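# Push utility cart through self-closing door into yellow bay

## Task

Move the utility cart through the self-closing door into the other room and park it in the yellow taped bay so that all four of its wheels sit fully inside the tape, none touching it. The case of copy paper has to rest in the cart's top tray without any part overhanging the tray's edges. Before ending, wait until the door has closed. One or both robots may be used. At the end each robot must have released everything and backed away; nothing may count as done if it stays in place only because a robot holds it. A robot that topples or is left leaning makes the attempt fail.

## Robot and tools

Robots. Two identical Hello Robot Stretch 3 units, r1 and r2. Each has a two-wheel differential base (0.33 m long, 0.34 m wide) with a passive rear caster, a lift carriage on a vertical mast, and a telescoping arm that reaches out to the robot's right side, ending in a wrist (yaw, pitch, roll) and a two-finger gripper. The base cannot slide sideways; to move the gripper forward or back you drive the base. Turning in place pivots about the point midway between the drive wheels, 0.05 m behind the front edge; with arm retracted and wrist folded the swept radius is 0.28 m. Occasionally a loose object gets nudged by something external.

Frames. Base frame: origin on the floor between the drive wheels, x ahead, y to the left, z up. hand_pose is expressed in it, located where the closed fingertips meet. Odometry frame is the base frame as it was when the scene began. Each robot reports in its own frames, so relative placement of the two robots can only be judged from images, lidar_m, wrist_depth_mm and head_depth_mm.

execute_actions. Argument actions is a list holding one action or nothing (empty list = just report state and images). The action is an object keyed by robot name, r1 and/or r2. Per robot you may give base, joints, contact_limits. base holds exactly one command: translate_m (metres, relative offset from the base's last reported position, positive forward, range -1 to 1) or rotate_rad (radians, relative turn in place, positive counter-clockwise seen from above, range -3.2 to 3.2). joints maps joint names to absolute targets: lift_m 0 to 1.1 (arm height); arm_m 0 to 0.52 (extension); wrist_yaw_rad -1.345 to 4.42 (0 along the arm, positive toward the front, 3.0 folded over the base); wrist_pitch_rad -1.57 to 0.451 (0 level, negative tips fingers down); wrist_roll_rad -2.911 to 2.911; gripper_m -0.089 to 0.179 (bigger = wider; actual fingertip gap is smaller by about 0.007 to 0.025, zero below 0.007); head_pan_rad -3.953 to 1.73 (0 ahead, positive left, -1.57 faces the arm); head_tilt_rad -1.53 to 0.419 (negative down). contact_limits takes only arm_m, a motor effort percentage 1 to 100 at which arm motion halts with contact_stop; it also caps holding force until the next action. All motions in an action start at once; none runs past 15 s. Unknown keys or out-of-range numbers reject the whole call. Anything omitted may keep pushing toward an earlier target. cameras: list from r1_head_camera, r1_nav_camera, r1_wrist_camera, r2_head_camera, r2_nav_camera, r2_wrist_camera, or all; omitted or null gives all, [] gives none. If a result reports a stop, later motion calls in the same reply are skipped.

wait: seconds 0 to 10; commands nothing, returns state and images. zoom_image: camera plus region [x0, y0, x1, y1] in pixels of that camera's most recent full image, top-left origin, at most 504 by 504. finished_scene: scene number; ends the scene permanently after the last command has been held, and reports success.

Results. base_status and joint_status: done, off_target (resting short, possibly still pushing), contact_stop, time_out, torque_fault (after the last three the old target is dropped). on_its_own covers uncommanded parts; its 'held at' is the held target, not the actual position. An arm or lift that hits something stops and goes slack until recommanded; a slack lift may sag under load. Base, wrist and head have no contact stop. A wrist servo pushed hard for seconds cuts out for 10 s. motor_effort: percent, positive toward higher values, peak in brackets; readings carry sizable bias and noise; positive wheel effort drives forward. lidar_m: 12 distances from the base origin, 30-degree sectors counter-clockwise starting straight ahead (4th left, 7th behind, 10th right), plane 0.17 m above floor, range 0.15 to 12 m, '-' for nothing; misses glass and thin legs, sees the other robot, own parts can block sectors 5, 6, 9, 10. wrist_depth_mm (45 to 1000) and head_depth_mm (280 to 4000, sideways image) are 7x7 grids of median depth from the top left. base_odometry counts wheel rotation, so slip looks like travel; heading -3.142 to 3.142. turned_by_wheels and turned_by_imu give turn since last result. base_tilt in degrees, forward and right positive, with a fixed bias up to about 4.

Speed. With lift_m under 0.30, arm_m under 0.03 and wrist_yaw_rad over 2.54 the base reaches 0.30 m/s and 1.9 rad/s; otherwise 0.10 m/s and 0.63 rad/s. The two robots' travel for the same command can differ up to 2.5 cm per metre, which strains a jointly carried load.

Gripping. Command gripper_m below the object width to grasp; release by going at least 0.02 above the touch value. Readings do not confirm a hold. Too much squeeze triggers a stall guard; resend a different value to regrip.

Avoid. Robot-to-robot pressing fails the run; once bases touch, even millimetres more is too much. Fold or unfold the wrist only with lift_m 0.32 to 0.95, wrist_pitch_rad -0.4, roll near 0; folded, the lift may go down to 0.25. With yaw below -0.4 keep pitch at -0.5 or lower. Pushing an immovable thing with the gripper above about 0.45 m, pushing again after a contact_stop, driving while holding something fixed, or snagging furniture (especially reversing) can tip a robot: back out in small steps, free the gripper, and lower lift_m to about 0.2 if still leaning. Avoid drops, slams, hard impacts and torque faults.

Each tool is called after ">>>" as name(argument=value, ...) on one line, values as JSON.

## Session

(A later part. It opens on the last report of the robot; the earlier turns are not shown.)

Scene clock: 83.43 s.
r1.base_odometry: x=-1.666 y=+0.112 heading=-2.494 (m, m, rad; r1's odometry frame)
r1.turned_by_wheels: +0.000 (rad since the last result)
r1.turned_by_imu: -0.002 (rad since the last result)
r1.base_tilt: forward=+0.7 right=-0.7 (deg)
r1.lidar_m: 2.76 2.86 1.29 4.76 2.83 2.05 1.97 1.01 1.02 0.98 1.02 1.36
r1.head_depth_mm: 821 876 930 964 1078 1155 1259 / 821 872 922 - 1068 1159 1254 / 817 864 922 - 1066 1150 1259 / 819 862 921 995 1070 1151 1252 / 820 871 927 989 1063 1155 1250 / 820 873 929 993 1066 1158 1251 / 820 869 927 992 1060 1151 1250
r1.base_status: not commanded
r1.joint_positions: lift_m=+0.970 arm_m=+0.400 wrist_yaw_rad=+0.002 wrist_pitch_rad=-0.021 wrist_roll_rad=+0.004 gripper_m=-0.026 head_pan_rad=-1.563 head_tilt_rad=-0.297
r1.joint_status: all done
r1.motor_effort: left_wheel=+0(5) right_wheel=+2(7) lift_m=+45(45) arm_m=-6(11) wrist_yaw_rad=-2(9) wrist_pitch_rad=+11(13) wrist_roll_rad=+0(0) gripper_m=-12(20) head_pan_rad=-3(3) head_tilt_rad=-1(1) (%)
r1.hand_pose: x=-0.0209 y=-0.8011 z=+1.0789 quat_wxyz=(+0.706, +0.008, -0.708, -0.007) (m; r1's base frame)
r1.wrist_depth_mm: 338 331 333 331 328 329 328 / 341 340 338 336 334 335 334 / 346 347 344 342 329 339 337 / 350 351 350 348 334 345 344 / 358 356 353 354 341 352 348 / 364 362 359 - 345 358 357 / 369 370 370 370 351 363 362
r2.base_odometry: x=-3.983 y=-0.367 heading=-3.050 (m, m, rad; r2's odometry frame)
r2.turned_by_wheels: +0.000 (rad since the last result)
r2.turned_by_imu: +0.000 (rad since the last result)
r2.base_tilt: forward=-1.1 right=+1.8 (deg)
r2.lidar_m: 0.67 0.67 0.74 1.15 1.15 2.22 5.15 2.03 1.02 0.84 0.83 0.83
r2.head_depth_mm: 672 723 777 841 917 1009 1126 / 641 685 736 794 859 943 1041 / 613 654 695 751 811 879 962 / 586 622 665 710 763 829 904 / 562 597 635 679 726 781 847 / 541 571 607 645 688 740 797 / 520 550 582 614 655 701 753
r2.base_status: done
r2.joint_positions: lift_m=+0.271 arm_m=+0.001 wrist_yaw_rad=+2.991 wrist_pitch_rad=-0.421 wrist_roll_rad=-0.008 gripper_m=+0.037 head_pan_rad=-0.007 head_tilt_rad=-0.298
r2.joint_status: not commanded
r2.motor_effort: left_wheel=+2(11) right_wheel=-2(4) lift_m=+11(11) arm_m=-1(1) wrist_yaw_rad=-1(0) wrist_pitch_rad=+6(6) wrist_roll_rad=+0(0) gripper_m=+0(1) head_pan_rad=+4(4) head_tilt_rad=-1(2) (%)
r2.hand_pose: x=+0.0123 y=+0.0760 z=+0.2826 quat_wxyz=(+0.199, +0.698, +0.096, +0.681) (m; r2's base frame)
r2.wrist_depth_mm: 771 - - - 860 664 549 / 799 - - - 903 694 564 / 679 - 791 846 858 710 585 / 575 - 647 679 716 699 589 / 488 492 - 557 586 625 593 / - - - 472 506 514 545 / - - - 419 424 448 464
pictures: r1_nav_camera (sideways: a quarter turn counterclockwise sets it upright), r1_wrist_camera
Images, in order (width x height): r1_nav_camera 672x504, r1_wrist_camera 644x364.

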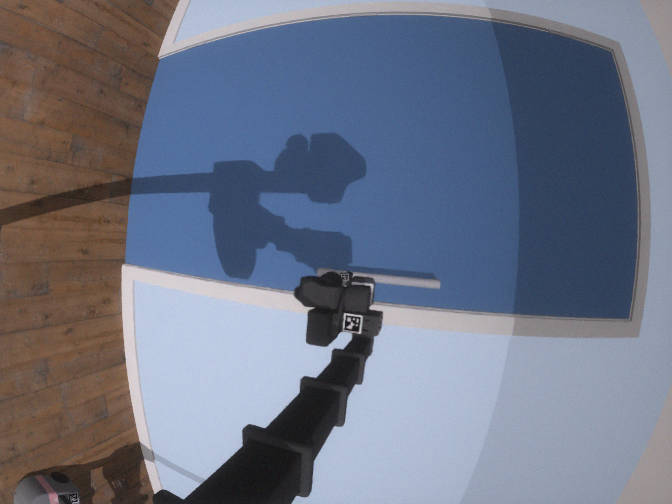

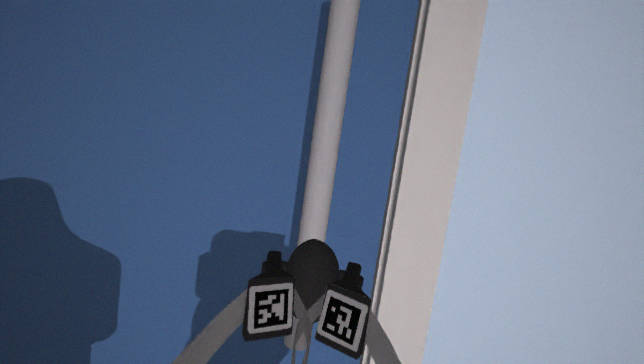

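>>> execute_actions(actions=[{"r1":{"base":{"rotate_rad":-0.3},"joints":{"gripper_m":0.1}},"r2":{"base":{"translate_m":0.35}}}], cameras=[])

>>> execute_actions(actions=[{"r1":{"base":{"translate_m":0.14}},"r2":{"base":{"rotate_rad":1.96}}}], cameras=[])

>>> execute_actions(actions=[{"r1":{"base":{"rotate_rad":0.3}},"r2":{"base":{"translate_m":0.6}}}], cameras=[])

>>> execute_actions(actions=[{"r1":{"base":{"translate_m":-0.13}}}], cameras=[])

>>> execute_actions(actions=[{"r1":{"joints":{"arm_m":0.515},"contact_limits":{"arm_m":15}}}], cameras=["r1_wrist_camera"])

>>> execute_actions(actions=[{"r1":{"joints":{"gripper_m":-0.05}}}], cameras=["r1_wrist_camera"])

>>> execute_actions(actions=[{"r1":{"joints":{"arm_m":0.42}}}], cameras=["r1_nav_camera","r1_wrist_camera"])

Scene clock: 100.83 s.
r1.base_odometry: x=-1.666 y=+0.112 heading=-2.794 (m, m, rad; r1's odometry frame)
r1.turned_by_wheels: -0.300 (rad since the last result)
r1.turned_by_imu: -0.302 (rad since the last result)
r1.base_tilt: forward=+0.6 right=-0.7 (deg)
r1.lidar_m: 1.82 2.77 1.39 1.29 4.32 2.36 1.98 1.38 1.18 0.98 0.99 1.11
r1.head_depth_mm: 952 1011 1087 1145 1267 1362 1421 / 922 978 1039 - 1196 1292 1377 / 892 946 998 - 1157 1241 1327 / 866 915 970 1037 1111 1189 1289 / 840 883 937 990 1059 1137 1225 / 810 855 903 961 1028 1101 1177 / 794 832 874 929 992 1054 1135
r1.base_status: done
r1.joint_positions: lift_m=+0.970 arm_m=+0.400 wrist_yaw_rad=+0.002 wrist_pitch_rad=-0.021 wrist_roll_rad=+0.004 gripper_m=+0.100 head_pan_rad=-1.563 head_tilt_rad=-0.297
r1.joint_status: all done
r1.motor_effort: left_wheel=+3(5) right_wheel=-1(9) lift_m=+44(45) arm_m=-5(6) wrist_yaw_rad=-1(2) wrist_pitch_rad=+12(11) wrist_roll_rad=+0(1) gripper_m=+0(81) head_pan_rad=-4(3) head_tilt_rad=-1(1) (%)
r1.hand_pose: x=-0.0210 y=-0.8011 z=+1.0789 quat_wxyz=(+0.706, +0.008, -0.708, -0.007) (m; r1's base frame)
r1.wrist_depth_mm: 306 319 350 380 413 450 498 / 314 324 359 387 422 463 516 / 320 329 366 395 435 475 529 / 325 338 370 404 442 488 549 / 333 342 382 416 457 503 564 / 336 343 398 426 456 524 584 / 342 359 400 434 463 543 608
r2.base_odometry: x=-4.332 y=-0.399 heading=-3.049 (m, m, rad; r2's odometry frame)
r2.turned_by_wheels: +0.000 (rad since the last result)
r2.turned_by_imu: +0.001 (rad since the last result)
r2.base_tilt: forward=-1.1 right=+1.7 (deg)
r2.lidar_m: 0.35 0.34 0.38 0.59 4.04 1.39 5.49 1.73 0.87 0.71 0.71 0.42
r2.head_depth_mm: 318 341 367 398 434 478 532 / 303 324 347 375 407 444 491 / 290 309 330 355 382 416 456 / 285 295 315 336 361 392 427 / - 286 300 320 343 369 401 / - - 289 305 326 350 378 / - - - 292 311 332 357
r2.base_status: done
r2.joint_positions: lift_m=+0.271 arm_m=+0.001 wrist_yaw_rad=+2.991 wrist_pitch_rad=-0.421 wrist_roll_rad=-0.008 gripper_m=+0.037 head_pan_rad=-0.007 head_tilt_rad=-0.298
r2.joint_status: not commanded
r2.motor_effort: left_wheel=+1(12) right_wheel=-1(2) lift_m=+11(11) arm_m=-1(0) wrist_yaw_rad=+0(0) wrist_pitch_rad=+6(6) wrist_roll_rad=+0(0) gripper_m=+0(0) head_pan_rad=+4(4) head_tilt_rad=-1(1) (%)
r2.hand_pose: x=+0.0123 y=+0.0760 z=+0.2826 quat_wxyz=(+0.199, +0.698, +0.096, +0.681) (m; r2's base frame)
r2.wrist_depth_mm: - - - 645 452 348 289 / 864 - 969 671 477 362 295 / 685 - 781 713 497 374 304 / 573 - 644 646 516 391 312 / 487 499 - 554 512 407 324 / - - - 471 481 414 332 / - - - 422 425 423 342
pictures: none
No camera images: the call's "cameras" was empty. Leave "cameras" out to get every camera's image.

Scene clock: 103.37 s.
r1.base_odometry: x=-1.797 y=+0.064 heading=-2.794 (m, m, rad; r1's odometry frame)
r1.turned_by_wheels: +0.000 (rad since the last result)
r1.turned_by_imu: -0.001 (rad since the last result)
r1.base_tilt: forward=+0.7 right=-0.7 (deg)
r1.lidar_m: 1.73 2.63 2.97 1.29 4.62 2.51 2.11 1.48 1.12 0.95 0.94 1.06
r1.head_depth_mm: 910 967 1031 1094 1209 1300 1367 / 879 932 994 - 1144 1242 1328 / 850 903 959 - 1105 1188 1288 / 818 869 923 980 1050 1131 1221 / 801 846 893 940 1014 1088 1176 / 777 823 869 922 978 1048 1130 / 757 794 843 891 946 1006 1081
r1.base_status: done
r1.joint_positions: lift_m=+0.970 arm_m=+0.400 wrist_yaw_rad=+0.002 wrist_pitch_rad=-0.021 wrist_roll_rad=+0.004 gripper_m=+0.100 head_pan_rad=-1.563 head_tilt_rad=-0.297
r1.joint_status: not commanded
r1.motor_effort: left_wheel=+3(6) right_wheel=-2(4) lift_m=+44(44) arm_m=-6(6) wrist_yaw_rad=-2(1) wrist_pitch_rad=+12(12) wrist_roll_rad=+0(0) gripper_m=+0(0) head_pan_rad=-3(3) head_tilt_rad=+0(0) (%)
r1.hand_pose: x=-0.0210 y=-0.8011 z=+1.0789 quat_wxyz=(+0.706, +0.008, -0.708, -0.007) (m; r1's base frame)
r1.wrist_depth_mm: 273 282 309 324 364 402 443 / 278 287 316 343 375 409 454 / 285 291 320 350 386 423 470 / 287 298 328 359 392 433 487 / 293 305 334 366 405 444 505 / 300 307 342 378 407 461 516 / 305 330 347 386 414 480 534
r2.base_odometry: x=-4.332 y=-0.399 heading=-1.090 (m, m, rad; r2's odometry frame)
r2.turned_by_wheels: +1.960 (rad since the last result)
r2.turned_by_imu: +1.918 (rad since the last result)
r2.base_tilt: forward=-1.1 right=+1.7 (deg)
r2.lidar_m: 1.40 1.49 2.53 2.62 0.99 0.73 0.71 0.48 0.36 0.34 0.36 0.49
r2.head_depth_mm: 939 939 910 881 855 833 808 / 1468 1401 1223 1240 1193 1177 1127 / 2865 2703 2458 2026 2121 1760 1482 / 3567 3833 3960 - 2711 1920 1473 / 3571 3784 3979 - 2655 1891 1468 / 3517 3755 - - 2608 1871 1447 / 3555 3706 3884 - 2585 1792 1443
r2.base_status: done
r2.joint_positions: lift_m=+0.271 arm_m=+0.001 wrist_yaw_rad=+2.991 wrist_pitch_rad=-0.421 wrist_roll_rad=-0.008 gripper_m=+0.037 head_pan_rad=-0.007 head_tilt_rad=-0.298
r2.joint_status: not commanded
r2.motor_effort: left_wheel=-4(12) right_wheel=+1(6) lift_m=+11(12) arm_m=-1(0) wrist_yaw_rad=+0(1) wrist_pitch_rad=+6(6) wrist_roll_rad=+0(0) gripper_m=+0(0) head_pan_rad=+4(5) head_tilt_rad=-1(1) (%)
r2.hand_pose: x=+0.0123 y=+0.0760 z=+0.2826 quat_wxyz=(+0.199, +0.698, +0.096, +0.681) (m; r2's base frame)
r2.wrist_depth_mm: - - - - - - - / 856 - - - - - - / 681 - 782 841 895 972 - / 568 - 639 668 723 752 801 / 487 497 - 564 591 615 655 / - - - 473 506 519 544 / - - - 423 428 445 463
pictures: none
No camera images: the call's "cameras" was empty. Leave "cameras" out to get every camera's image.

Scene clock: 107.07 s.
r1.base_odometry: x=-1.797 y=+0.064 heading=-2.494 (m, m, rad; r1's odometry frame)
r1.turned_by_wheels: +0.300 (rad since the last result)
r1.turned_by_imu: +0.299 (rad since the last result)
r1.base_tilt: forward=+0.7 right=-0.7 (deg)
r1.lidar_m: 2.64 2.73 1.29 1.29 3.02 2.19 2.10 0.96 0.96 0.94 0.97 1.32
r1.head_depth_mm: 779 827 880 922 1031 1100 1196 / 785 825 880 - 1020 1100 1196 / 783 832 884 - 1032 1101 1198 / 784 834 886 952 1018 1100 1193 / 785 833 884 952 1016 1101 1196 / 785 834 888 947 1017 1101 1196 / 782 830 883 948 1021 1101 1194
r1.base_status: done
r1.joint_positions: lift_m=+0.970 arm_m=+0.400 wrist_yaw_rad=+0.002 wrist_pitch_rad=-0.021 wrist_roll_rad=+0.004 gripper_m=+0.100 head_pan_rad=-1.563 head_tilt_rad=-0.297
r1.joint_status: not commanded
r1.motor_effort: left_wheel=+0(4) right_wheel=+2(11) lift_m=+44(44) arm_m=-6(6) wrist_yaw_rad=-2(1) wrist_pitch_rad=+12(11) wrist_roll_rad=+0(0) gripper_m=+0(0) head_pan_rad=-2(2) head_tilt_rad=+0(1) (%)
r1.hand_pose: x=-0.0210 y=-0.8011 z=+1.0789 quat_wxyz=(+0.706, +0.008, -0.708, -0.007) (m; r1's base frame)
r1.wrist_depth_mm: 291 291 291 290 290 288 276 / 297 296 295 295 295 291 279 / 302 301 300 299 299 297 285 / 305 307 306 304 304 300 289 / 312 312 308 310 307 300 294 / 317 315 317 314 315 298 300 / 321 321 321 321 319 310 314
r2.base_odometry: x=-4.054 y=-0.931 heading=-1.090 (m, m, rad; r2's odometry frame)
r2.turned_by_wheels: +0.000 (rad since the last result)
r2.turned_by_imu: +0.000 (rad since the last result)
r2.base_tilt: forward=-1.0 right=+1.8 (deg)
r2.lidar_m: 1.44 0.97 1.04 4.80 1.82 1.35 1.30 0.49 0.36 0.35 0.37 0.50
r2.head_depth_mm: 992 957 933 906 877 852 825 / 1488 1411 1364 1201 1247 1201 1150 / 2907 2746 2513 2039 2155 1777 1483 / 3009 3209 3417 753 2712 1912 1478 / 2976 3226 3380 738 2668 1894 1458 / 3034 3202 3420 3641 2644 1886 1453 / 3018 3147 3362 3605 2574 1841 1442
r2.base_status: done
r2.joint_positions: lift_m=+0.271 arm_m=+0.001 wrist_yaw_rad=+2.991 wrist_pitch_rad=-0.421 wrist_roll_rad=-0.008 gripper_m=+0.037 head_pan_rad=-0.007 head_tilt_rad=-0.298
r2.joint_status: not commanded
r2.motor_effort: left_wheel=-4(10) right_wheel=+1(5) lift_m=+12(11) arm_m=-1(1) wrist_yaw_rad=+0(0) wrist_pitch_rad=+6(6) wrist_roll_rad=+0(0) gripper_m=+0(0) head_pan_rad=+4(4) head_tilt_rad=-1(0) (%)
r2.hand_pose: x=+0.0123 y=+0.0760 z=+0.2826 quat_wxyz=(+0.199, +0.698, +0.096, +0.681) (m; r2's base frame)
r2.wrist_depth_mm: - - - - - - - / 852 - - - - 884 - / 678 - 774 843 895 760 688 / 573 - 632 669 707 750 736 / 485 494 - 557 592 613 654 / - - - 469 504 521 543 / - - - 423 427 450 467
pictures: none
No camera images: the call's "cameras" was empty. Leave "cameras" out to get every camera's image.

Scene clock: 109.33 s.
r1.base_odometry: x=-1.694 y=+0.143 heading=-2.494 (m, m, rad; r1's odometry frame)
r1.turned_by_wheels: +0.000 (rad since the last result)
r1.turned_by_imu: -0.001 (rad since the last result)
r1.base_tilt: forward=+0.7 right=-0.7 (deg)
r1.lidar_m: 2.77 2.87 1.32 4.81 2.83 2.06 1.97 0.85 0.98 0.94 0.98 1.30
r1.head_depth_mm: 787 837 889 926 1034 1100 1196 / 781 828 877 - 1018 1097 1199 / 782 834 881 - 1018 1108 1199 / 786 834 876 955 1024 1105 1201 / 785 836 890 947 1020 1099 1197 / 785 832 886 948 1017 1099 1198 / 783 831 887 946 1018 1101 1198
r1.base_status: done
r1.joint_positions: lift_m=+0.970 arm_m=+0.400 wrist_yaw_rad=+0.002 wrist_pitch_rad=-0.021 wrist_roll_rad=+0.004 gripper_m=+0.100 head_pan_rad=-1.563 head_tilt_rad=-0.297
r1.joint_status: not commanded
r1.motor_effort: left_wheel=+0(3) right_wheel=+3(5) lift_m=+44(44) arm_m=-6(6) wrist_yaw_rad=-1(1) wrist_pitch_rad=+11(11) wrist_roll_rad=+0(0) gripper_m=+1(0) head_pan_rad=-3(2) head_tilt_rad=+0(1) (%)
r1.hand_pose: x=-0.0210 y=-0.8011 z=+1.0789 quat_wxyz=(+0.706, +0.008, -0.708, -0.007) (m; r1's base frame)
r1.wrist_depth_mm: 293 295 294 291 291 278 290 / 300 297 297 296 296 293 293 / 303 303 303 302 299 299 298 / 308 308 306 305 295 303 302 / 314 315 312 309 299 307 309 / 319 318 317 316 309 314 314 / 323 325 322 320 311 319 317
r2.base_odometry: x=-4.054 y=-0.931 heading=-1.090 (m, m, rad; r2's odometry frame)
r2.turned_by_wheels: +0.000 (rad since the last result)
r2.turned_by_imu: +0.000 (rad since the last result)
r2.base_tilt: forward=-1.1 right=+1.8 (deg)
r2.lidar_m: 1.43 0.87 0.93 4.84 1.83 1.35 1.30 0.49 0.36 0.35 0.37 0.50
r2.head_depth_mm: 987 965 937 905 871 853 829 / 1479 1411 1364 1276 1231 1199 1150 / 2901 2734 2499 2047 2163 1794 1494 / 3054 3203 3423 620 2535 1909 1477 / 3014 3235 3381 554 2644 1889 1465 / 3037 3208 3432 559 2630 1889 1444 / 3013 3220 3369 3549 2626 1866 1441
r2.base_status: not commanded
r2.joint_positions: lift_m=+0.271 arm_m=+0.001 wrist_yaw_rad=+2.991 wrist_pitch_rad=-0.421 wrist_roll_rad=-0.008 gripper_m=+0.037 head_pan_rad=-0.007 head_tilt_rad=-0.298
r2.joint_status: not commanded
r2.motor_effort: left_wheel=-4(4) right_wheel=+1(1) lift_m=+11(12) arm_m=-1(1) wrist_yaw_rad=+1(0) wrist_pitch_rad=+6(6) wrist_roll_rad=+0(0) gripper_m=+0(0) head_pan_rad=+5(5) head_tilt_rad=-1(0) (%)
r2.hand_pose: x=+0.0123 y=+0.0760 z=+0.2826 quat_wxyz=(+0.199, +0.698, +0.096, +0.681) (m; r2's base frame)
r2.wrist_depth_mm: - - - - - - - / 839 - - - - 835 - / 687 - 762 828 812 666 666 / 573 - 638 676 702 690 742 / 489 497 - 556 593 615 651 / - - - 470 511 514 542 / - - - 422 428 447 464
pictures: none
No camera images: the call's "cameras" was empty. Leave "cameras" out to get every camera's image.

Scene clock: 111.43 s.
r1.base_odometry: x=-1.694 y=+0.143 heading=-2.494 (m, m, rad; r1's odometry frame)
r1.turned_by_wheels: +0.000 (rad since the last result)
r1.turned_by_imu: -0.001 (rad since the last result)
r1.base_tilt: forward=+0.7 right=-0.7 (deg)
r1.lidar_m: 2.77 2.87 1.33 4.82 2.84 2.05 1.97 0.85 0.98 0.94 0.98 1.31
r1.head_depth_mm: 786 835 887 - 1033 1101 1199 / 779 830 878 958 1015 1099 1205 / 783 833 875 971 1022 1103 1199 / 785 834 881 965 1019 1106 1201 / 785 835 886 948 1021 1102 1198 / 786 836 889 949 1024 1102 1194 / 785 835 885 948 1020 1105 1195
r1.base_status: not commanded
r1.joint_positions: lift_m=+0.970 arm_m=+0.515 wrist_yaw_rad=+0.002 wrist_pitch_rad=-0.021 wrist_roll_rad=+0.004 gripper_m=+0.100 head_pan_rad=-1.563 head_tilt_rad=-0.297
r1.joint_status: all done
r1.motor_effort: left_wheel=+0(0) right_wheel=+3(3) lift_m=+44(44) arm_m=+6(6) wrist_yaw_rad=-1(2) wrist_pitch_rad=+11(11) wrist_roll_rad=+0(0) gripper_m=+0(0) head_pan_rad=-3(2) head_tilt_rad=-1(0) (%)
r1.contact_limits: arm_m 15 (drawing in: default 28, maximum 46; extending or still: default 39, maximum 64)
r1.hand_pose: x=-0.0210 y=-0.9152 z=+1.0789 quat_wxyz=(+0.706, +0.008, -0.708, -0.007) (m; r1's base frame)
r1.wrist_depth_mm: 184 183 182 113 181 169 168 / 186 186 186 114 184 171 171 / 189 190 189 116 188 174 184 / 192 192 192 119 191 176 188 / 195 195 194 120 194 179 191 / 199 198 198 124 197 182 194 / 202 203 201 125 201 185 198
r2.base_odometry: x=-4.054 y=-0.931 heading=-1.090 (m, m, rad; r2's odometry frame)
r2.turned_by_wheels: +0.000 (rad since the last result)
r2.turned_by_imu: +0.000 (rad since the last result)
r2.base_tilt: forward=-1.1 right=+1.8 (deg)
r2.lidar_m: 1.43 0.87 0.93 4.86 1.83 1.35 1.30 0.49 0.36 0.35 0.36 0.50
r2.head_depth_mm: 980 965 933 893 867 854 828 / 1482 1414 1360 1112 1163 1192 1151 / 2904 2696 2505 612 2112 1803 1490 / 3024 3229 3418 561 2681 1920 1484 / 3000 3252 3407 3485 2680 1899 1465 / 3004 3201 3422 3406 2633 1877 1447 / 3009 3220 3416 3498 2574 1850 1445
r2.base_status: not commanded
r2.joint_positions: lift_m=+0.271 arm_m=+0.001 wrist_yaw_rad=+2.991 wrist_pitch_rad=-0.421 wrist_roll_rad=-0.008 gripper_m=+0.037 head_pan_rad=-0.007 head_tilt_rad=-0.298
r2.joint_status: not commanded
r2.motor_effort: left_wheel=-4(4) right_wheel=+1(0) lift_m=+11(12) arm_m=-1(1) wrist_yaw_rad=+0(0) wrist_pitch_rad=+6(6) wrist_roll_rad=+0(0) gripper_m=+0(0) head_pan_rad=+5(3) head_tilt_rad=-1(1) (%)
r2.hand_pose: x=+0.0123 y=+0.0760 z=+0.2826 quat_wxyz=(+0.199, +0.698, +0.096, +0.681) (m; r2's base frame)
r2.wrist_depth_mm: - - - - - - - / 844 - - - - 832 - / 681 - 780 835 823 658 675 / 580 - 646 673 730 709 754 / 489 497 - 553 590 610 647 / - - - 472 501 516 539 / - - - 419 422 448 465
pictures: r1_wrist_camera
Images, in order (width x height): r1_wrist_camera 644x364.

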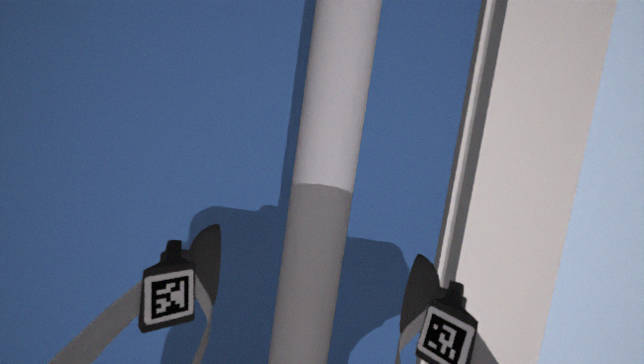

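Scene clock: 113.43 s.
r1.base_odometry: x=-1.694 y=+0.143 heading=-2.494 (m, m, rad; r1's odometry frame)
r1.turned_by_wheels: +0.000 (rad since the last result)
r1.turned_by_imu: +0.000 (rad since the last result)
r1.base_tilt: forward=+0.7 right=-0.7 (deg)
r1.lidar_m: 2.77 2.87 1.33 4.81 2.84 2.05 1.97 0.85 0.98 0.94 0.98 1.30
r1.head_depth_mm: 784 833 887 - 1029 1100 1195 / 781 829 872 959 1015 1101 1202 / 785 836 877 972 1016 1105 1204 / 785 836 882 954 1022 1100 1200 / 786 833 888 946 1022 1104 1204 / 784 832 886 945 1015 1104 1195 / 783 833 886 946 1021 1100 1196
r1.base_status: not commanded
r1.joint_positions: lift_m=+0.970 arm_m=+0.515 wrist_yaw_rad=+0.003 wrist_pitch_rad=-0.021 wrist_roll_rad=+0.004 gripper_m=-0.048 head_pan_rad=-1.563 head_tilt_rad=-0.297
r1.joint_status: all done
r1.motor_effort: left_wheel=+1(0) right_wheel=-1(3) lift_m=+44(44) arm_m=+5(6) wrist_yaw_rad=-2(2) wrist_pitch_rad=+11(11) wrist_roll_rad=+0(0) gripper_m=-30(97) head_pan_rad=-2(2) head_tilt_rad=-1(1) (%)
r1.hand_pose: x=-0.0207 y=-0.9153 z=+1.0789 quat_wxyz=(+0.706, +0.009, -0.708, -0.007) (m; r1's base frame)
r1.wrist_depth_mm: 184 184 183 114 180 168 168 / 186 186 185 114 184 171 171 / 189 190 188 117 188 174 184 / 193 192 192 118 191 176 188 / 196 195 194 120 193 178 190 / 199 199 198 121 197 181 194 / 202 202 202 123 198 184 198
r2.base_odometry: x=-4.054 y=-0.931 heading=-1.090 (m, m, rad; r2's odometry frame)
r2.turned_by_wheels: +0.000 (rad since the last result)
r2.turned_by_imu: +0.000 (rad since the last result)
r2.base_tilt: forward=-1.0 right=+1.6 (deg)
r2.lidar_m: 1.43 0.87 0.93 4.84 1.82 1.35 1.30 0.49 0.36 0.35 0.37 0.50
r2.head_depth_mm: 987 960 936 897 871 854 824 / 1473 1415 1367 1108 1159 1199 1152 / 2875 2728 2518 613 2142 1801 1492 / 3011 3204 3407 559 2692 1915 1479 / 3021 3215 3422 3454 2655 1884 1471 / 2999 3187 3441 3404 2603 1871 1443 / 3019 3156 3373 3548 2619 1843 1447
r2.base_status: not commanded
r2.joint_positions: lift_m=+0.271 arm_m=+0.001 wrist_yaw_rad=+2.991 wrist_pitch_rad=-0.421 wrist_roll_rad=-0.008 gripper_m=+0.037 head_pan_rad=-0.007 head_tilt_rad=-0.298
r2.joint_status: not commanded
r2.motor_effort: left_wheel=-4(3) right_wheel=+1(1) lift_m=+12(12) arm_m=+0(1) wrist_yaw_rad=+0(0) wrist_pitch_rad=+6(5) wrist_roll_rad=+0(0) gripper_m=+0(1) head_pan_rad=+4(5) head_tilt_rad=-1(0) (%)
r2.hand_pose: x=+0.0123 y=+0.0760 z=+0.2826 quat_wxyz=(+0.199, +0.698, +0.096, +0.681) (m; r2's base frame)
r2.wrist_depth_mm: - - - - - - - / 865 - - - - 831 - / 685 - 766 841 824 664 676 / 569 - 645 674 695 706 754 / 481 495 - 550 585 619 644 / - - - 469 505 523 549 / - - - 419 429 451 466
pictures: r1_wrist_camera
Images, in order (width x height): r1_wrist_camera 644x364.

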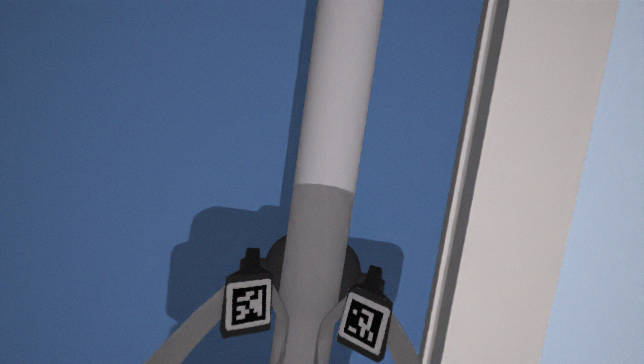

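Scene clock: 115.37 s.
r1.base_odometry: x=-1.694 y=+0.143 heading=-2.493 (m, m, rad; r1's odometry frame)
r1.turned_by_wheels: +0.001 (rad since the last result)
r1.turned_by_imu: +0.000 (rad since the last result)
r1.base_tilt: forward=+0.7 right=-0.7 (deg)
r1.lidar_m: 2.76 2.86 1.33 4.80 2.83 2.05 1.97 0.85 0.98 0.85 0.91 1.30
r1.head_depth_mm: 787 833 884 927 1042 1104 1197 / 780 831 878 - 1016 1099 1200 / 703 748 791 - 923 995 1084 / 705 743 795 859 918 996 1082 / 712 757 807 866 929 1011 1106 / 718 765 816 874 944 1023 1122 / 727 774 827 885 955 1039 1137
r1.base_status: not commanded
r1.joint_positions: lift_m=+0.970 arm_m=+0.421 wrist_yaw_rad=+0.027 wrist_pitch_rad=-0.021 wrist_roll_rad=+0.004 gripper_m=-0.039 head_pan_rad=-1.563 head_tilt_rad=-0.297
r1.joint_status: all done
r1.on_its_own: gripper_m is held at -0.040, not at your -0.050, by its stall guard, which is still easing; right_wheel is at rest, and its effort (-19) is outside its rest range (-18 to +18); wrist_yaw_rad is at rest, and its effort (-22) is outside its rest range (-12 to +12)
r1.motor_effort: left_wheel=+8(8) right_wheel=-19(19) lift_m=+44(44) arm_m=-9(11) wrist_yaw_rad=-22(21) wrist_pitch_rad=+11(12) wrist_roll_rad=+0(0) gripper_m=-27(30) head_pan_rad=-3(3) head_tilt_rad=-1(1) (%)
r1.hand_pose: x=-0.0146 y=-0.8212 z=+1.0789 quat_wxyz=(+0.706, +0.017, -0.708, +0.002) (m; r1's base frame)
r1.wrist_depth_mm: 207 199 192 113 177 252 264 / 210 202 195 115 180 257 267 / 213 205 196 116 182 263 271 / 216 208 199 119 184 270 276 / 220 211 203 120 187 279 280 / 223 215 208 121 190 286 283 / 227 219 209 123 192 291 289
r2.base_odometry: x=-4.054 y=-0.931 heading=-1.090 (m, m, rad; r2's odometry frame)
r2.turned_by_wheels: +0.000 (rad since the last result)
r2.turned_by_imu: +0.000 (rad since the last result)
r2.base_tilt: forward=-1.2 right=+1.8 (deg)
r2.lidar_m: 1.30 0.87 0.93 4.84 1.83 1.34 1.30 0.49 0.36 0.35 0.37 0.50
r2.head_depth_mm: 814 759 647 654 627 644 1367 / 1486 1401 1256 1018 880 935 857 / 2898 2739 2493 1983 2164 1785 1456 / 3029 3159 3429 3561 2547 1913 1479 / 3034 3158 3384 553 2694 1887 1461 / 3007 3210 3373 3401 2617 1878 1452 / 3009 3207 3396 3528 2581 1843 1456
r2.base_status: not commanded
r2.joint_positions: lift_m=+0.271 arm_m=+0.001 wrist_yaw_rad=+2.991 wrist_pitch_rad=-0.421 wrist_roll_rad=-0.008 gripper_m=+0.037 head_pan_rad=-0.007 head_tilt_rad=-0.298
r2.joint_status: not commanded
r2.motor_effort: left_wheel=-4(3) right_wheel=+1(1) lift_m=+12(11) arm_m=-1(0) wrist_yaw_rad=-1(0) wrist_pitch_rad=+6(6) wrist_roll_rad=+0(0) gripper_m=+1(0) head_pan_rad=+2(5) head_tilt_rad=-1(1) (%)
r2.hand_pose: x=+0.0123 y=+0.0760 z=+0.2826 quat_wxyz=(+0.199, +0.698, +0.096, +0.681) (m; r2's base frame)
r2.wrist_depth_mm: - - - - - - - / 863 - - - - 830 - / 673 - 780 844 823 665 685 / 562 - 634 677 704 696 741 / 488 497 - 551 592 605 653 / - - - 470 498 515 540 / - - - 419 427 446 470
pictures: r1_nav_camera (sideways: a quarter turn counterclockwise sets it upright), r1_wrist_camera
Images, in order (width x height): r1_nav_camera 672x504, r1_wrist_camera 644x364.

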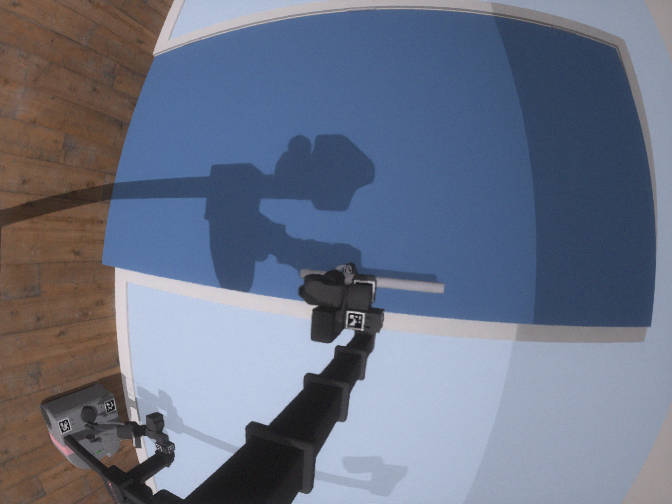

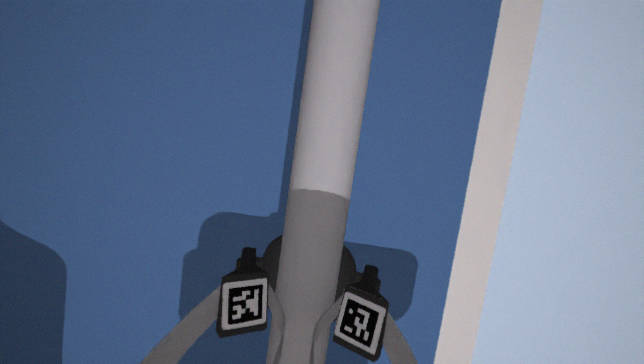

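>>> execute_actions(actions=[{"r1":{"base":{"translate_m":0.035},"joints":{"arm_m":0.315}},"r2":{"base":{"rotate_rad":-0.16}}}], cameras=[])

>>> execute_actions(actions=[{"r1":{"base":{"translate_m":0.036},"joints":{"arm_m":0.215}}}], cameras=[])

>>> execute_actions(actions=[{"r1":{"base":{"translate_m":0.048},"joints":{"arm_m":0.115}}}], cameras=[])

>>> execute_actions(actions=[{"r1":{"base":{"translate_m":0.07},"joints":{"arm_m":0.005}},"r2":{"base":{"translate_m":0.45},"joints":{"head_tilt_rad":-0.9}}}], cameras=["r1_wrist_camera","r2_nav_camera"])

Scene clock: 130.43 s.
r1.base_odometry: x=-1.722 y=+0.122 heading=-2.493 (m, m, rad; r1's odometry frame)
r1.turned_by_wheels: +0.000 (rad since the last result)
r1.turned_by_imu: -0.020 (rad since the last result)
r1.base_tilt: forward=+0.7 right=-0.7 (deg)
r1.lidar_m: 2.73 2.81 1.32 1.57 2.95 2.10 2.01 0.86 0.98 0.74 0.82 1.28
r1.head_depth_mm: 789 838 893 933 1037 1107 1211 / 781 829 884 - 1036 1099 1203 / 606 643 678 - 807 855 933 / 616 654 697 753 814 878 957 / 630 672 717 769 830 898 989 / 642 684 731 788 850 924 1016 / 653 699 748 805 873 954 1051
r1.base_status: done
r1.joint_positions: lift_m=+0.970 arm_m=+0.316 wrist_yaw_rad=+0.032 wrist_pitch_rad=-0.022 wrist_roll_rad=+0.005 gripper_m=-0.023 head_pan_rad=-1.563 head_tilt_rad=-0.297
r1.joint_status: all done
r1.on_its_own: wrist_yaw_rad is held at +0.044, not at your +0.000, by its stall guard, which is not easing now; gripper_m is held at -0.024, not at your -0.050, by its stall guard, which is not easing now
r1.motor_effort: left_wheel=+0(18) right_wheel=+4(36) lift_m=+45(45) arm_m=-8(12) wrist_yaw_rad=+9(40) wrist_pitch_rad=+12(12) wrist_roll_rad=+0(0) gripper_m=-20(22) head_pan_rad=-3(3) head_tilt_rad=-1(1) (%)
r1.hand_pose: x=-0.0132 y=-0.7161 z=+1.0786 quat_wxyz=(+0.706, +0.020, -0.708, +0.003) (m; r1's base frame)
r1.wrist_depth_mm: 231 216 200 115 174 169 365 / 234 219 202 115 176 171 373 / 238 222 205 118 179 377 375 / 241 225 207 118 181 384 382 / 244 228 210 122 183 390 391 / 248 230 217 121 184 399 396 / 252 235 217 124 184 405 404
r2.base_odometry: x=-4.054 y=-0.931 heading=-1.250 (m, m, rad; r2's odometry frame)
r2.turned_by_wheels: -0.160 (rad since the last result)
r2.turned_by_imu: -0.155 (rad since the last result)
r2.base_tilt: forward=-1.0 right=+1.7 (deg)
r2.lidar_m: 0.60 3.47 0.90 5.42 2.19 1.42 1.30 0.59 0.38 0.35 0.35 0.44
r2.head_depth_mm: 3256 3397 3726 3908 611 610 630 / 3187 3435 3637 3899 2755 1956 1455 / 491 520 3466 3692 2603 1919 1474 / 1893 1880 619 796 694 829 1351 / 3027 3183 3411 3496 2556 1882 1473 / 2982 3098 3310 3434 2605 1873 1453 / 2889 3095 3256 624 2456 1847 1438
r2.base_status: done
r2.joint_positions: lift_m=+0.271 arm_m=+0.001 wrist_yaw_rad=+2.991 wrist_pitch_rad=-0.421 wrist_roll_rad=-0.008 gripper_m=+0.037 head_pan_rad=-0.007 head_tilt_rad=-0.298
r2.joint_status: not commanded
r2.motor_effort: left_wheel=+2(11) right_wheel=-1(6) lift_m=+11(11) arm_m=-1(1) wrist_yaw_rad=-1(1) wrist_pitch_rad=+6(6) wrist_roll_rad=+0(0) gripper_m=+0(1) head_pan_rad=+4(4) head_tilt_rad=-1(1) (%)
r2.hand_pose: x=+0.0123 y=+0.0760 z=+0.2826 quat_wxyz=(+0.199, +0.698, +0.096, +0.681) (m; r2's base frame)
r2.wrist_depth_mm: - - - - - - - / 853 - - - 854 846 - / 682 - 798 846 799 740 - / 580 - 642 675 709 758 813 / 489 500 - 549 586 609 647 / - - - 468 500 526 536 / - - - 424 428 451 469
pictures: none
No camera images: the call's "cameras" was empty. Leave "cameras" out to get every camera's image.

Scene clock: 132.43 s.
r1.base_odometry: x=-1.750 y=+0.100 heading=-2.493 (m, m, rad; r1's odometry frame)
r1.turned_by_wheels: +0.000 (rad since the last result)
r1.turned_by_imu: -0.007 (rad since the last result)
r1.base_tilt: forward=+0.6 right=-0.6 (deg)
r1.lidar_m: 2.69 2.76 1.31 1.31 3.01 2.14 2.04 0.89 0.99 0.63 0.74 1.27
r1.head_depth_mm: 789 837 891 936 - 1123 1208 / 523 563 863 912 - 1079 1167 / 519 549 582 609 - 748 799 / 534 566 604 650 710 765 839 / 552 588 629 676 732 798 878 / 568 608 652 704 763 837 920 / 585 628 676 734 796 875 976
r1.base_status: done
r1.joint_positions: lift_m=+0.970 arm_m=+0.216 wrist_yaw_rad=+0.025 wrist_pitch_rad=-0.023 wrist_roll_rad=+0.005 gripper_m=-0.023 head_pan_rad=-1.563 head_tilt_rad=-0.297
r1.joint_status: all done
r1.on_its_own: wrist_yaw_rad is held at +0.044, not at your +0.000, by its stall guard, which is not easing now; gripper_m is held at -0.024, not at your -0.050, by its stall guard, which is not easing now; wrist_yaw_rad is at rest, and its effort (+15) is outside its rest range (-12 to +12)
r1.motor_effort: left_wheel=-1(16) right_wheel=+7(40) lift_m=+44(44) arm_m=-8(10) wrist_yaw_rad=+15(52) wrist_pitch_rad=+13(13) wrist_roll_rad=+0(0) gripper_m=-20(24) head_pan_rad=-3(3) head_tilt_rad=-1(1) (%)
r1.hand_pose: x=-0.0150 y=-0.6161 z=+1.0783 quat_wxyz=(+0.706, +0.018, -0.708, +0.000) (m; r1's base frame)
r1.wrist_depth_mm: 265 236 211 116 171 162 465 / 268 239 213 115 174 165 470 / 270 241 215 117 176 167 479 / 273 244 218 118 178 170 488 / 277 247 220 121 179 494 497 / 280 249 228 121 179 505 500 / 284 255 223 123 179 512 512
r2.base_odometry: x=-4.054 y=-0.931 heading=-1.250 (m, m, rad; r2's odometry frame)
r2.turned_by_wheels: +0.000 (rad since the last result)
r2.turned_by_imu: +0.000 (rad since the last result)
r2.base_tilt: forward=-1.1 right=+1.8 (deg)
r2.lidar_m: 0.61 0.94 0.92 5.43 2.20 1.42 1.30 0.59 0.38 0.35 0.35 0.44
r2.head_depth_mm: 3257 3482 3726 3859 612 610 631 / 3185 3402 3602 3811 2769 1946 1448 / 1394 1492 3391 3674 2608 1927 1490 / 697 790 910 1069 1289 1630 1429 / 495 528 562 608 645 689 757 / 2980 3113 3243 682 2474 1863 1460 / 2953 3083 3235 3379 2566 1854 1448
r2.base_status: not commanded
r2.joint_positions: lift_m=+0.271 arm_m=+0.001 wrist_yaw_rad=+2.991 wrist_pitch_rad=-0.421 wrist_roll_rad=-0.008 gripper_m=+0.037 head_pan_rad=-0.007 head_tilt_rad=-0.298
r2.joint_status: not commanded
r2.motor_effort: left_wheel=+2(2) right_wheel=-1(1) lift_m=+11(12) arm_m=+0(1) wrist_yaw_rad=+0(0) wrist_pitch_rad=+6(6) wrist_roll_rad=+0(0) gripper_m=+0(0) head_pan_rad=+5(4) head_tilt_rad=-2(1) (%)
r2.hand_pose: x=+0.0123 y=+0.0760 z=+0.2826 quat_wxyz=(+0.199, +0.698, +0.096, +0.681) (m; r2's base frame)
r2.wrist_depth_mm: - - - - - - - / 847 - - - 897 842 - / 683 - 788 834 815 744 - / 576 - 637 678 709 757 803 / 488 499 - 553 590 610 652 / - - - 468 504 519 542 / - - - 424 424 447 465
pictures: none
No camera images: the call's "cameras" was empty. Leave "cameras" out to get every camera's image.

Scene clock: 134.40 s.
r1.base_odometry: x=-1.789 y=+0.071 heading=-2.494 (m, m, rad; r1's odometry frame)
r1.turned_by_wheels: +0.000 (rad since the last result)
r1.turned_by_imu: -0.007 (rad since the last result)
r1.base_tilt: forward=+0.6 right=-0.7 (deg)
r1.lidar_m: 2.64 2.72 1.30 1.29 3.09 2.21 2.09 0.93 0.97 0.53 0.66 1.28
r1.head_depth_mm: 782 833 895 956 - - - / 417 443 471 504 - - 653 / 433 457 480 507 - - 700 / 453 482 515 555 607 657 717 / 471 505 542 583 637 694 769 / 493 530 570 619 674 743 830 / 518 557 601 655 719 797 895
r1.base_status: done
r1.joint_positions: lift_m=+0.970 arm_m=+0.116 wrist_yaw_rad=+0.022 wrist_pitch_rad=-0.025 wrist_roll_rad=+0.005 gripper_m=-0.023 head_pan_rad=-1.563 head_tilt_rad=-0.297
r1.joint_status: all done
r1.on_its_own: wrist_yaw_rad is held at +0.044, not at your +0.000, by its stall guard, which is not easing now; gripper_m is held at -0.024, not at your -0.050, by its stall guard, which is not easing now; wrist_yaw_rad is at rest, and its effort (+18) is outside its rest range (-12 to +12)
r1.motor_effort: left_wheel=-1(12) right_wheel=+8(38) lift_m=+44(45) arm_m=-8(10) wrist_yaw_rad=+18(58) wrist_pitch_rad=+14(14) wrist_roll_rad=-1(0) gripper_m=-21(24) head_pan_rad=-2(3) head_tilt_rad=+0(1) (%)
r1.hand_pose: x=-0.0159 y=-0.5161 z=+1.0779 quat_wxyz=(+0.705, +0.017, -0.709, -0.001) (m; r1's base frame)
r1.wrist_depth_mm: 316 267 225 117 169 154 567 / 324 267 227 115 171 155 573 / 324 270 228 117 174 158 579 / 330 271 230 119 175 162 593 / 332 273 231 121 176 165 604 / 338 279 244 121 174 608 614 / 340 281 229 123 172 626 626
r2.base_odometry: x=-4.054 y=-0.931 heading=-1.250 (m, m, rad; r2's odometry frame)
r2.turned_by_wheels: +0.000 (rad since the last result)
r2.turned_by_imu: +0.000 (rad since the last result)
r2.base_tilt: forward=-1.0 right=+1.7 (deg)
r2.lidar_m: 0.65 0.66 0.96 5.40 2.20 1.42 1.30 0.59 0.38 0.35 0.35 0.44
r2.head_depth_mm: 3314 3440 3764 3944 611 612 630 / 3164 3403 3630 3899 2774 1941 1446 / 1395 1477 3466 3705 2586 1952 1481 / 978 1081 1199 1343 1520 1698 1478 / 722 769 830 901 977 1068 1191 / 569 601 635 674 718 772 826 / 516 548 633 679 2237 1780 1397
r2.base_status: not commanded
r2.joint_positions: lift_m=+0.271 arm_m=+0.001 wrist_yaw_rad=+2.991 wrist_pitch_rad=-0.421 wrist_roll_rad=-0.008 gripper_m=+0.037 head_pan_rad=-0.007 head_tilt_rad=-0.298
r2.joint_status: not commanded
r2.motor_effort: left_wheel=+2(2) right_wheel=-1(1) lift_m=+11(12) arm_m=-1(1) wrist_yaw_rad=+0(1) wrist_pitch_rad=+6(6) wrist_roll_rad=+0(0) gripper_m=+0(0) head_pan_rad=+4(4) head_tilt_rad=-1(1) (%)
r2.hand_pose: x=+0.0123 y=+0.0760 z=+0.2826 quat_wxyz=(+0.199, +0.698, +0.096, +0.681) (m; r2's base frame)
r2.wrist_depth_mm: - - - - - - - / 878 - - - - 838 - / 680 - 795 839 863 754 994 / 571 - 639 679 713 762 804 / 485 498 - 559 592 607 655 / - - - 468 507 518 538 / - - - 418 428 445 466
pictures: none
No camera images: the call's "cameras" was empty. Leave "cameras" out to get every camera's image.

Scene clock: 137.70 s.
r1.base_odometry: x=-1.845 y=+0.029 heading=-2.493 (m, m, rad; r1's odometry frame)
r1.turned_by_wheels: +0.000 (rad since the last result)
r1.turned_by_imu: -0.012 (rad since the last result)
r1.base_tilt: forward=+0.7 right=-0.6 (deg)
r1.lidar_m: 2.57 2.65 1.30 1.28 3.22 2.28 2.16 1.41 0.41 0.42 0.57 1.27
r1.head_depth_mm: 311 328 351 376 406 436 - / 327 345 368 393 420 - - / 344 355 324 343 366 - - / 364 388 415 449 487 536 590 / 386 413 445 482 526 578 642 / 411 441 478 522 573 637 714 / 438 474 516 566 629 704 805
r1.base_status: done
r1.joint_positions: lift_m=+0.970 arm_m=+0.006 wrist_yaw_rad=+0.012 wrist_pitch_rad=-0.026 wrist_roll_rad=+0.005 gripper_m=-0.023 head_pan_rad=-1.563 head_tilt_rad=-0.297
r1.joint_status: all done
r1.on_its_own: gripper_m is held at -0.024, not at your -0.050, by its stall guard, which is not easing now
r1.motor_effort: left_wheel=+2(7) right_wheel=-2(35) lift_m=+44(45) arm_m=-7(12) wrist_yaw_rad=-8(58) wrist_pitch_rad=+15(15) wrist_roll_rad=+0(0) gripper_m=-20(24) head_pan_rad=-4(1) head_tilt_rad=-1(0) (%)
r1.hand_pose: x=-0.0183 y=-0.4060 z=+1.0775 quat_wxyz=(+0.706, +0.014, -0.708, -0.005) (m; r1's base frame)
r1.wrist_depth_mm: 421 312 244 116 168 149 665 / 421 313 245 114 169 149 387 / 425 315 248 118 172 149 697 / 426 316 247 118 173 150 726 / 428 316 248 122 173 153 721 / 433 318 265 121 170 156 734 / 433 325 246 125 168 160 752
r2.base_odometry: x=-3.912 y=-1.358 heading=-1.249 (m, m, rad; r2's odometry frame)
r2.turned_by_wheels: +0.000 (rad since the last result)
r2.turned_by_imu: +0.000 (rad since the last result)
r2.base_tilt: forward=-1.1 right=+1.7 (deg)
r2.lidar_m: 0.54 0.37 0.36 0.87 2.94 1.91 1.75 0.48 0.31 0.29 0.28 3.27
r2.head_depth_mm: 2848 2642 2091 1712 1457 1265 633 / 2717 2580 2046 1689 1445 1254 1109 / 949 1164 1508 1664 1429 1247 1101 / 726 872 1092 1464 1416 1238 1103 / 586 678 806 990 1291 1230 1093 / 491 555 638 749 905 1152 1087 / 422 468 526 601 697 836 1061
r2.base_status: done
r2.joint_positions: lift_m=+0.271 arm_m=+0.001 wrist_yaw_rad=+2.991 wrist_pitch_rad=-0.421 wrist_roll_rad=-0.008 gripper_m=+0.037 head_pan_rad=-0.007 head_tilt_rad=-0.890
r2.joint_status: all done
r2.motor_effort: left_wheel=+1(14) right_wheel=-2(3) lift_m=+11(11) arm_m=-1(1) wrist_yaw_rad=+0(0) wrist_pitch_rad=+6(6) wrist_roll_rad=+0(0) gripper_m=+0(0) head_pan_rad=+3(5) head_tilt_rad=-4(26) (%)
r2.hand_pose: x=+0.0123 y=+0.0760 z=+0.2826 quat_wxyz=(+0.199, +0.698, +0.096, +0.681) (m; r2's base frame)
r2.wrist_depth_mm: - - - - - 327 307 / 848 - - 710 777 349 331 / 684 - 788 695 713 380 357 / 567 - 637 677 670 420 388 / 487 502 - 558 513 458 428 / - - - 472 495 493 474 / - - - 420 426 452 469
pictures: r1_wrist_camera, r2_nav_camera (sideways: a quarter turn counterclockwise sets it upright)
Images, in order (width x height): r1_wrist_camera 644x364, r2_nav_camera 672x504.

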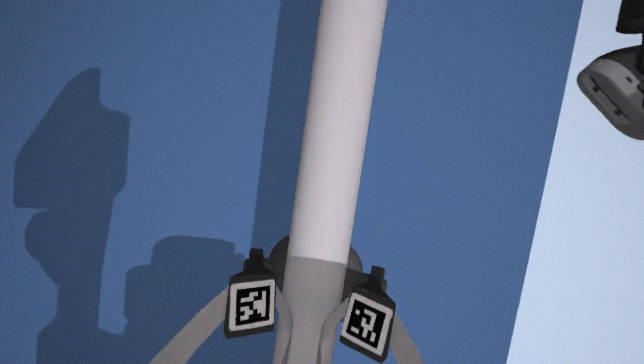

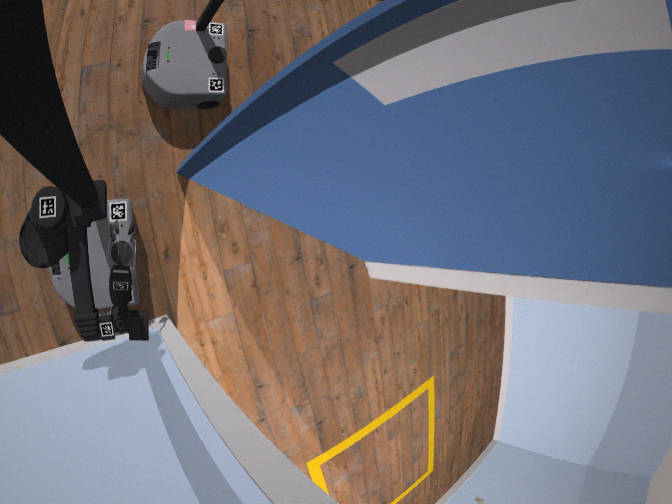

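>>> execute_actions(actions=[{"r2":{"base":{"translate_m":0.27}}}], cameras=[])

>>> execute_actions(actions=[{"r1":{"joints":{"gripper_m":0.15,"lift_m":0.8}}}], cameras=["r1_wrist_camera","r2_nav_camera"])

Scene clock: 145.07 s.
r1.base_odometry: x=-1.845 y=+0.029 heading=-2.493 (m, m, rad; r1's odometry frame)
r1.turned_by_wheels: +0.000 (rad since the last result)
r1.turned_by_imu: -0.002 (rad since the last result)
r1.base_tilt: forward=+0.7 right=-0.7 (deg)
r1.lidar_m: 2.58 2.65 1.30 1.28 3.22 2.28 2.16 1.41 0.41 0.42 0.57 1.26
r1.head_depth_mm: 311 328 351 376 406 436 - / 327 345 368 393 421 - - / 344 354 324 343 366 - - / 364 389 417 448 486 535 589 / 386 413 445 481 526 578 642 / 410 442 478 521 572 634 714 / 438 474 517 567 628 706 804
r1.base_status: not commanded
r1.joint_positions: lift_m=+0.970 arm_m=+0.006 wrist_yaw_rad=+0.012 wrist_pitch_rad=-0.026 wrist_roll_rad=+0.005 gripper_m=-0.023 head_pan_rad=-1.563 head_tilt_rad=-0.297
r1.joint_status: not commanded
r1.on_its_own: gripper_m is held at -0.024, not at your -0.050, by its stall guard, which is not easing now
r1.motor_effort: left_wheel=+2(2) right_wheel=-2(2) lift_m=+44(44) arm_m=-7(7) wrist_yaw_rad=-8(7) wrist_pitch_rad=+14(14) wrist_roll_rad=+0(0) gripper_m=-20(20) head_pan_rad=-3(2) head_tilt_rad=-1(1) (%)
r1.hand_pose: x=-0.0183 y=-0.4060 z=+1.0775 quat_wxyz=(+0.706, +0.014, -0.708, -0.005) (m; r1's base frame)
r1.wrist_depth_mm: 418 313 244 115 168 149 676 / 421 313 246 115 169 149 695 / 426 315 247 118 173 150 698 / 426 317 247 118 172 150 709 / 429 317 248 122 173 153 729 / 430 319 265 121 170 156 734 / 435 325 246 125 169 160 742
r2.base_odometry: x=-3.827 y=-1.614 heading=-1.249 (m, m, rad; r2's odometry frame)
r2.turned_by_wheels: +0.000 (rad since the last result)
r2.turned_by_imu: +0.001 (rad since the last result)
r2.base_tilt: forward=-1.2 right=+1.8 (deg)
r2.lidar_m: 0.36 0.25 0.23 0.23 3.38 2.19 2.01 0.42 0.28 0.34 3.19 3.00
r2.head_depth_mm: 2593 2672 2068 1699 1453 1263 1115 / 776 981 2026 1683 1438 1255 1110 / 623 800 1042 1477 1429 1248 1110 / 475 573 718 968 1360 1239 1098 / 384 445 531 650 843 1161 1094 / 322 364 419 491 596 753 1024 / 289 309 346 394 459 548 676
r2.base_status: done
r2.joint_positions: lift_m=+0.271 arm_m=+0.001 wrist_yaw_rad=+2.991 wrist_pitch_rad=-0.421 wrist_roll_rad=-0.008 gripper_m=+0.037 head_pan_rad=-0.007 head_tilt_rad=-0.890
r2.joint_status: not commanded
r2.motor_effort: left_wheel=+1(12) right_wheel=-1(4) lift_m=+12(11) arm_m=-1(1) wrist_yaw_rad=+0(1) wrist_pitch_rad=+6(6) wrist_roll_rad=+0(0) gripper_m=+0(0) head_pan_rad=+5(3) head_tilt_rad=-3(3) (%)
r2.hand_pose: x=+0.0123 y=+0.0760 z=+0.2826 quat_wxyz=(+0.199, +0.698, +0.096, +0.681) (m; r2's base frame)
r2.wrist_depth_mm: - - 279 258 242 229 216 / 860 - 307 282 264 246 232 / 678 - 341 315 289 271 253 / 579 - 391 345 318 295 273 / 488 495 - 396 352 325 301 / - - - 441 391 364 335 / - - - 422 425 414 373
pictures: none
No camera images: the call's "cameras" was empty. Leave "cameras" out to get every camera's image.

Scene clock: 148.40 s.
r1.base_odometry: x=-1.845 y=+0.029 heading=-2.494 (m, m, rad; r1's odometry frame)
r1.turned_by_wheels: +0.000 (rad since the last result)
r1.turned_by_imu: -0.001 (rad since the last result)
r1.base_tilt: forward=+0.7 right=-0.7 (deg)
r1.lidar_m: 2.58 2.64 1.30 1.28 3.23 2.28 2.16 1.41 0.47 0.48 0.63 1.26
r1.head_depth_mm: 363 384 408 434 469 510 693 / 380 396 424 452 485 524 574 / 397 419 448 483 520 564 616 / 417 445 477 512 555 605 658 / 438 469 504 544 593 649 733 / 462 496 537 582 638 706 788 / 489 527 572 625 688 768 869
r1.base_status: not commanded
r1.joint_positions: lift_m=+0.800 arm_m=+0.005 wrist_yaw_rad=+0.006 wrist_pitch_rad=-0.019 wrist_roll_rad=+0.005 gripper_m=+0.150 head_pan_rad=-1.563 head_tilt_rad=-0.297
r1.joint_status: all done
r1.motor_effort: left_wheel=+2(2) right_wheel=+0(2) lift_m=+25(41) arm_m=-6(7) wrist_yaw_rad=-3(7) wrist_pitch_rad=+10(26) wrist_roll_rad=+0(0) gripper_m=+0(83) head_pan_rad=-3(3) head_tilt_rad=+0(1) (%)
r1.hand_pose: x=-0.0199 y=-0.4061 z=+0.9102 quat_wxyz=(+0.706, +0.009, -0.709, -0.005) (m; r1's base frame)
r1.wrist_depth_mm: 470 374 310 263 165 203 682 / 476 379 311 264 170 203 691 / 478 380 311 266 218 208 711 / 480 381 315 267 223 212 714 / 483 395 315 266 232 216 726 / 509 - 316 268 234 743 741 / 474 387 317 269 234 - 755
r2.base_odometry: x=-3.827 y=-1.614 heading=-1.249 (m, m, rad; r2's odometry frame)
r2.turned_by_wheels: +0.000 (rad since the last result)
r2.turned_by_imu: +0.000 (rad since the last result)
r2.base_tilt: forward=-1.1 right=+1.7 (deg)
r2.lidar_m: 0.30 0.19 0.18 0.18 0.22 2.19 2.01 0.42 0.28 0.34 3.18 2.99
r2.head_depth_mm: 2604 2685 2076 1705 1459 1266 1114 / 773 981 2009 1707 1448 1255 1112 / 591 778 1042 1459 1434 1243 1107 / 423 512 648 876 1338 1235 1103 / 329 381 451 553 714 1009 1091 / 290 308 347 404 484 599 792 / - - 295 319 364 428 518
r2.base_status: not commanded
r2.joint_positions: lift_m=+0.271 arm_m=+0.001 wrist_yaw_rad=+2.991 wrist_pitch_rad=-0.421 wrist_roll_rad=-0.008 gripper_m=+0.037 head_pan_rad=-0.006 head_tilt_rad=-0.891
r2.joint_status: not commanded
r2.motor_effort: left_wheel=+1(16) right_wheel=+0(3) lift_m=+12(12) arm_m=-1(1) wrist_yaw_rad=+0(0) wrist_pitch_rad=+6(6) wrist_roll_rad=+0(0) gripper_m=+0(0) head_pan_rad=+2(5) head_tilt_rad=-4(4) (%)
r2.hand_pose: x=+0.0123 y=+0.0760 z=+0.2827 quat_wxyz=(+0.199, +0.698, +0.096, +0.681) (m; r2's base frame)
r2.wrist_depth_mm: - - 215 205 195 187 179 / 848 - 238 224 212 203 193 / 676 - 263 247 232 221 211 / 571 - 292 274 259 243 230 / 489 495 - 312 288 271 255 / - - - 358 323 306 286 / - - - 400 388 350 323
pictures: r1_wrist_camera, r2_nav_camera (sideways: a quarter turn counterclockwise sets it upright)
Images, in order (width x height): r1_wrist_camera 644x364, r2_nav_camera 672x504.

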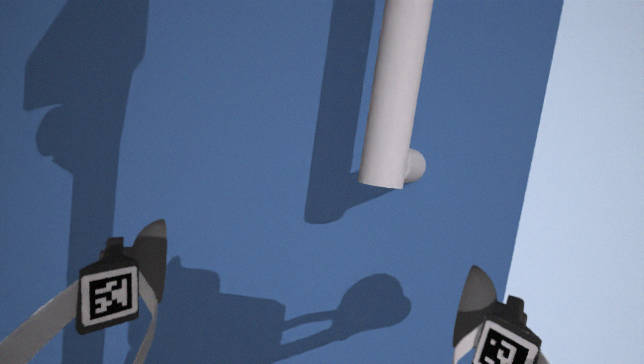

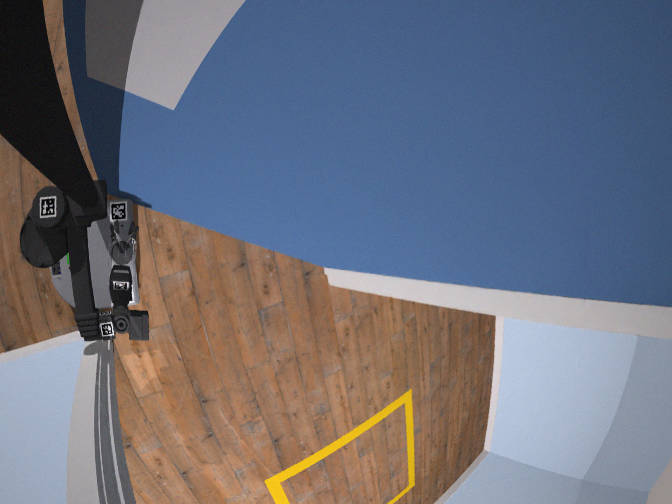

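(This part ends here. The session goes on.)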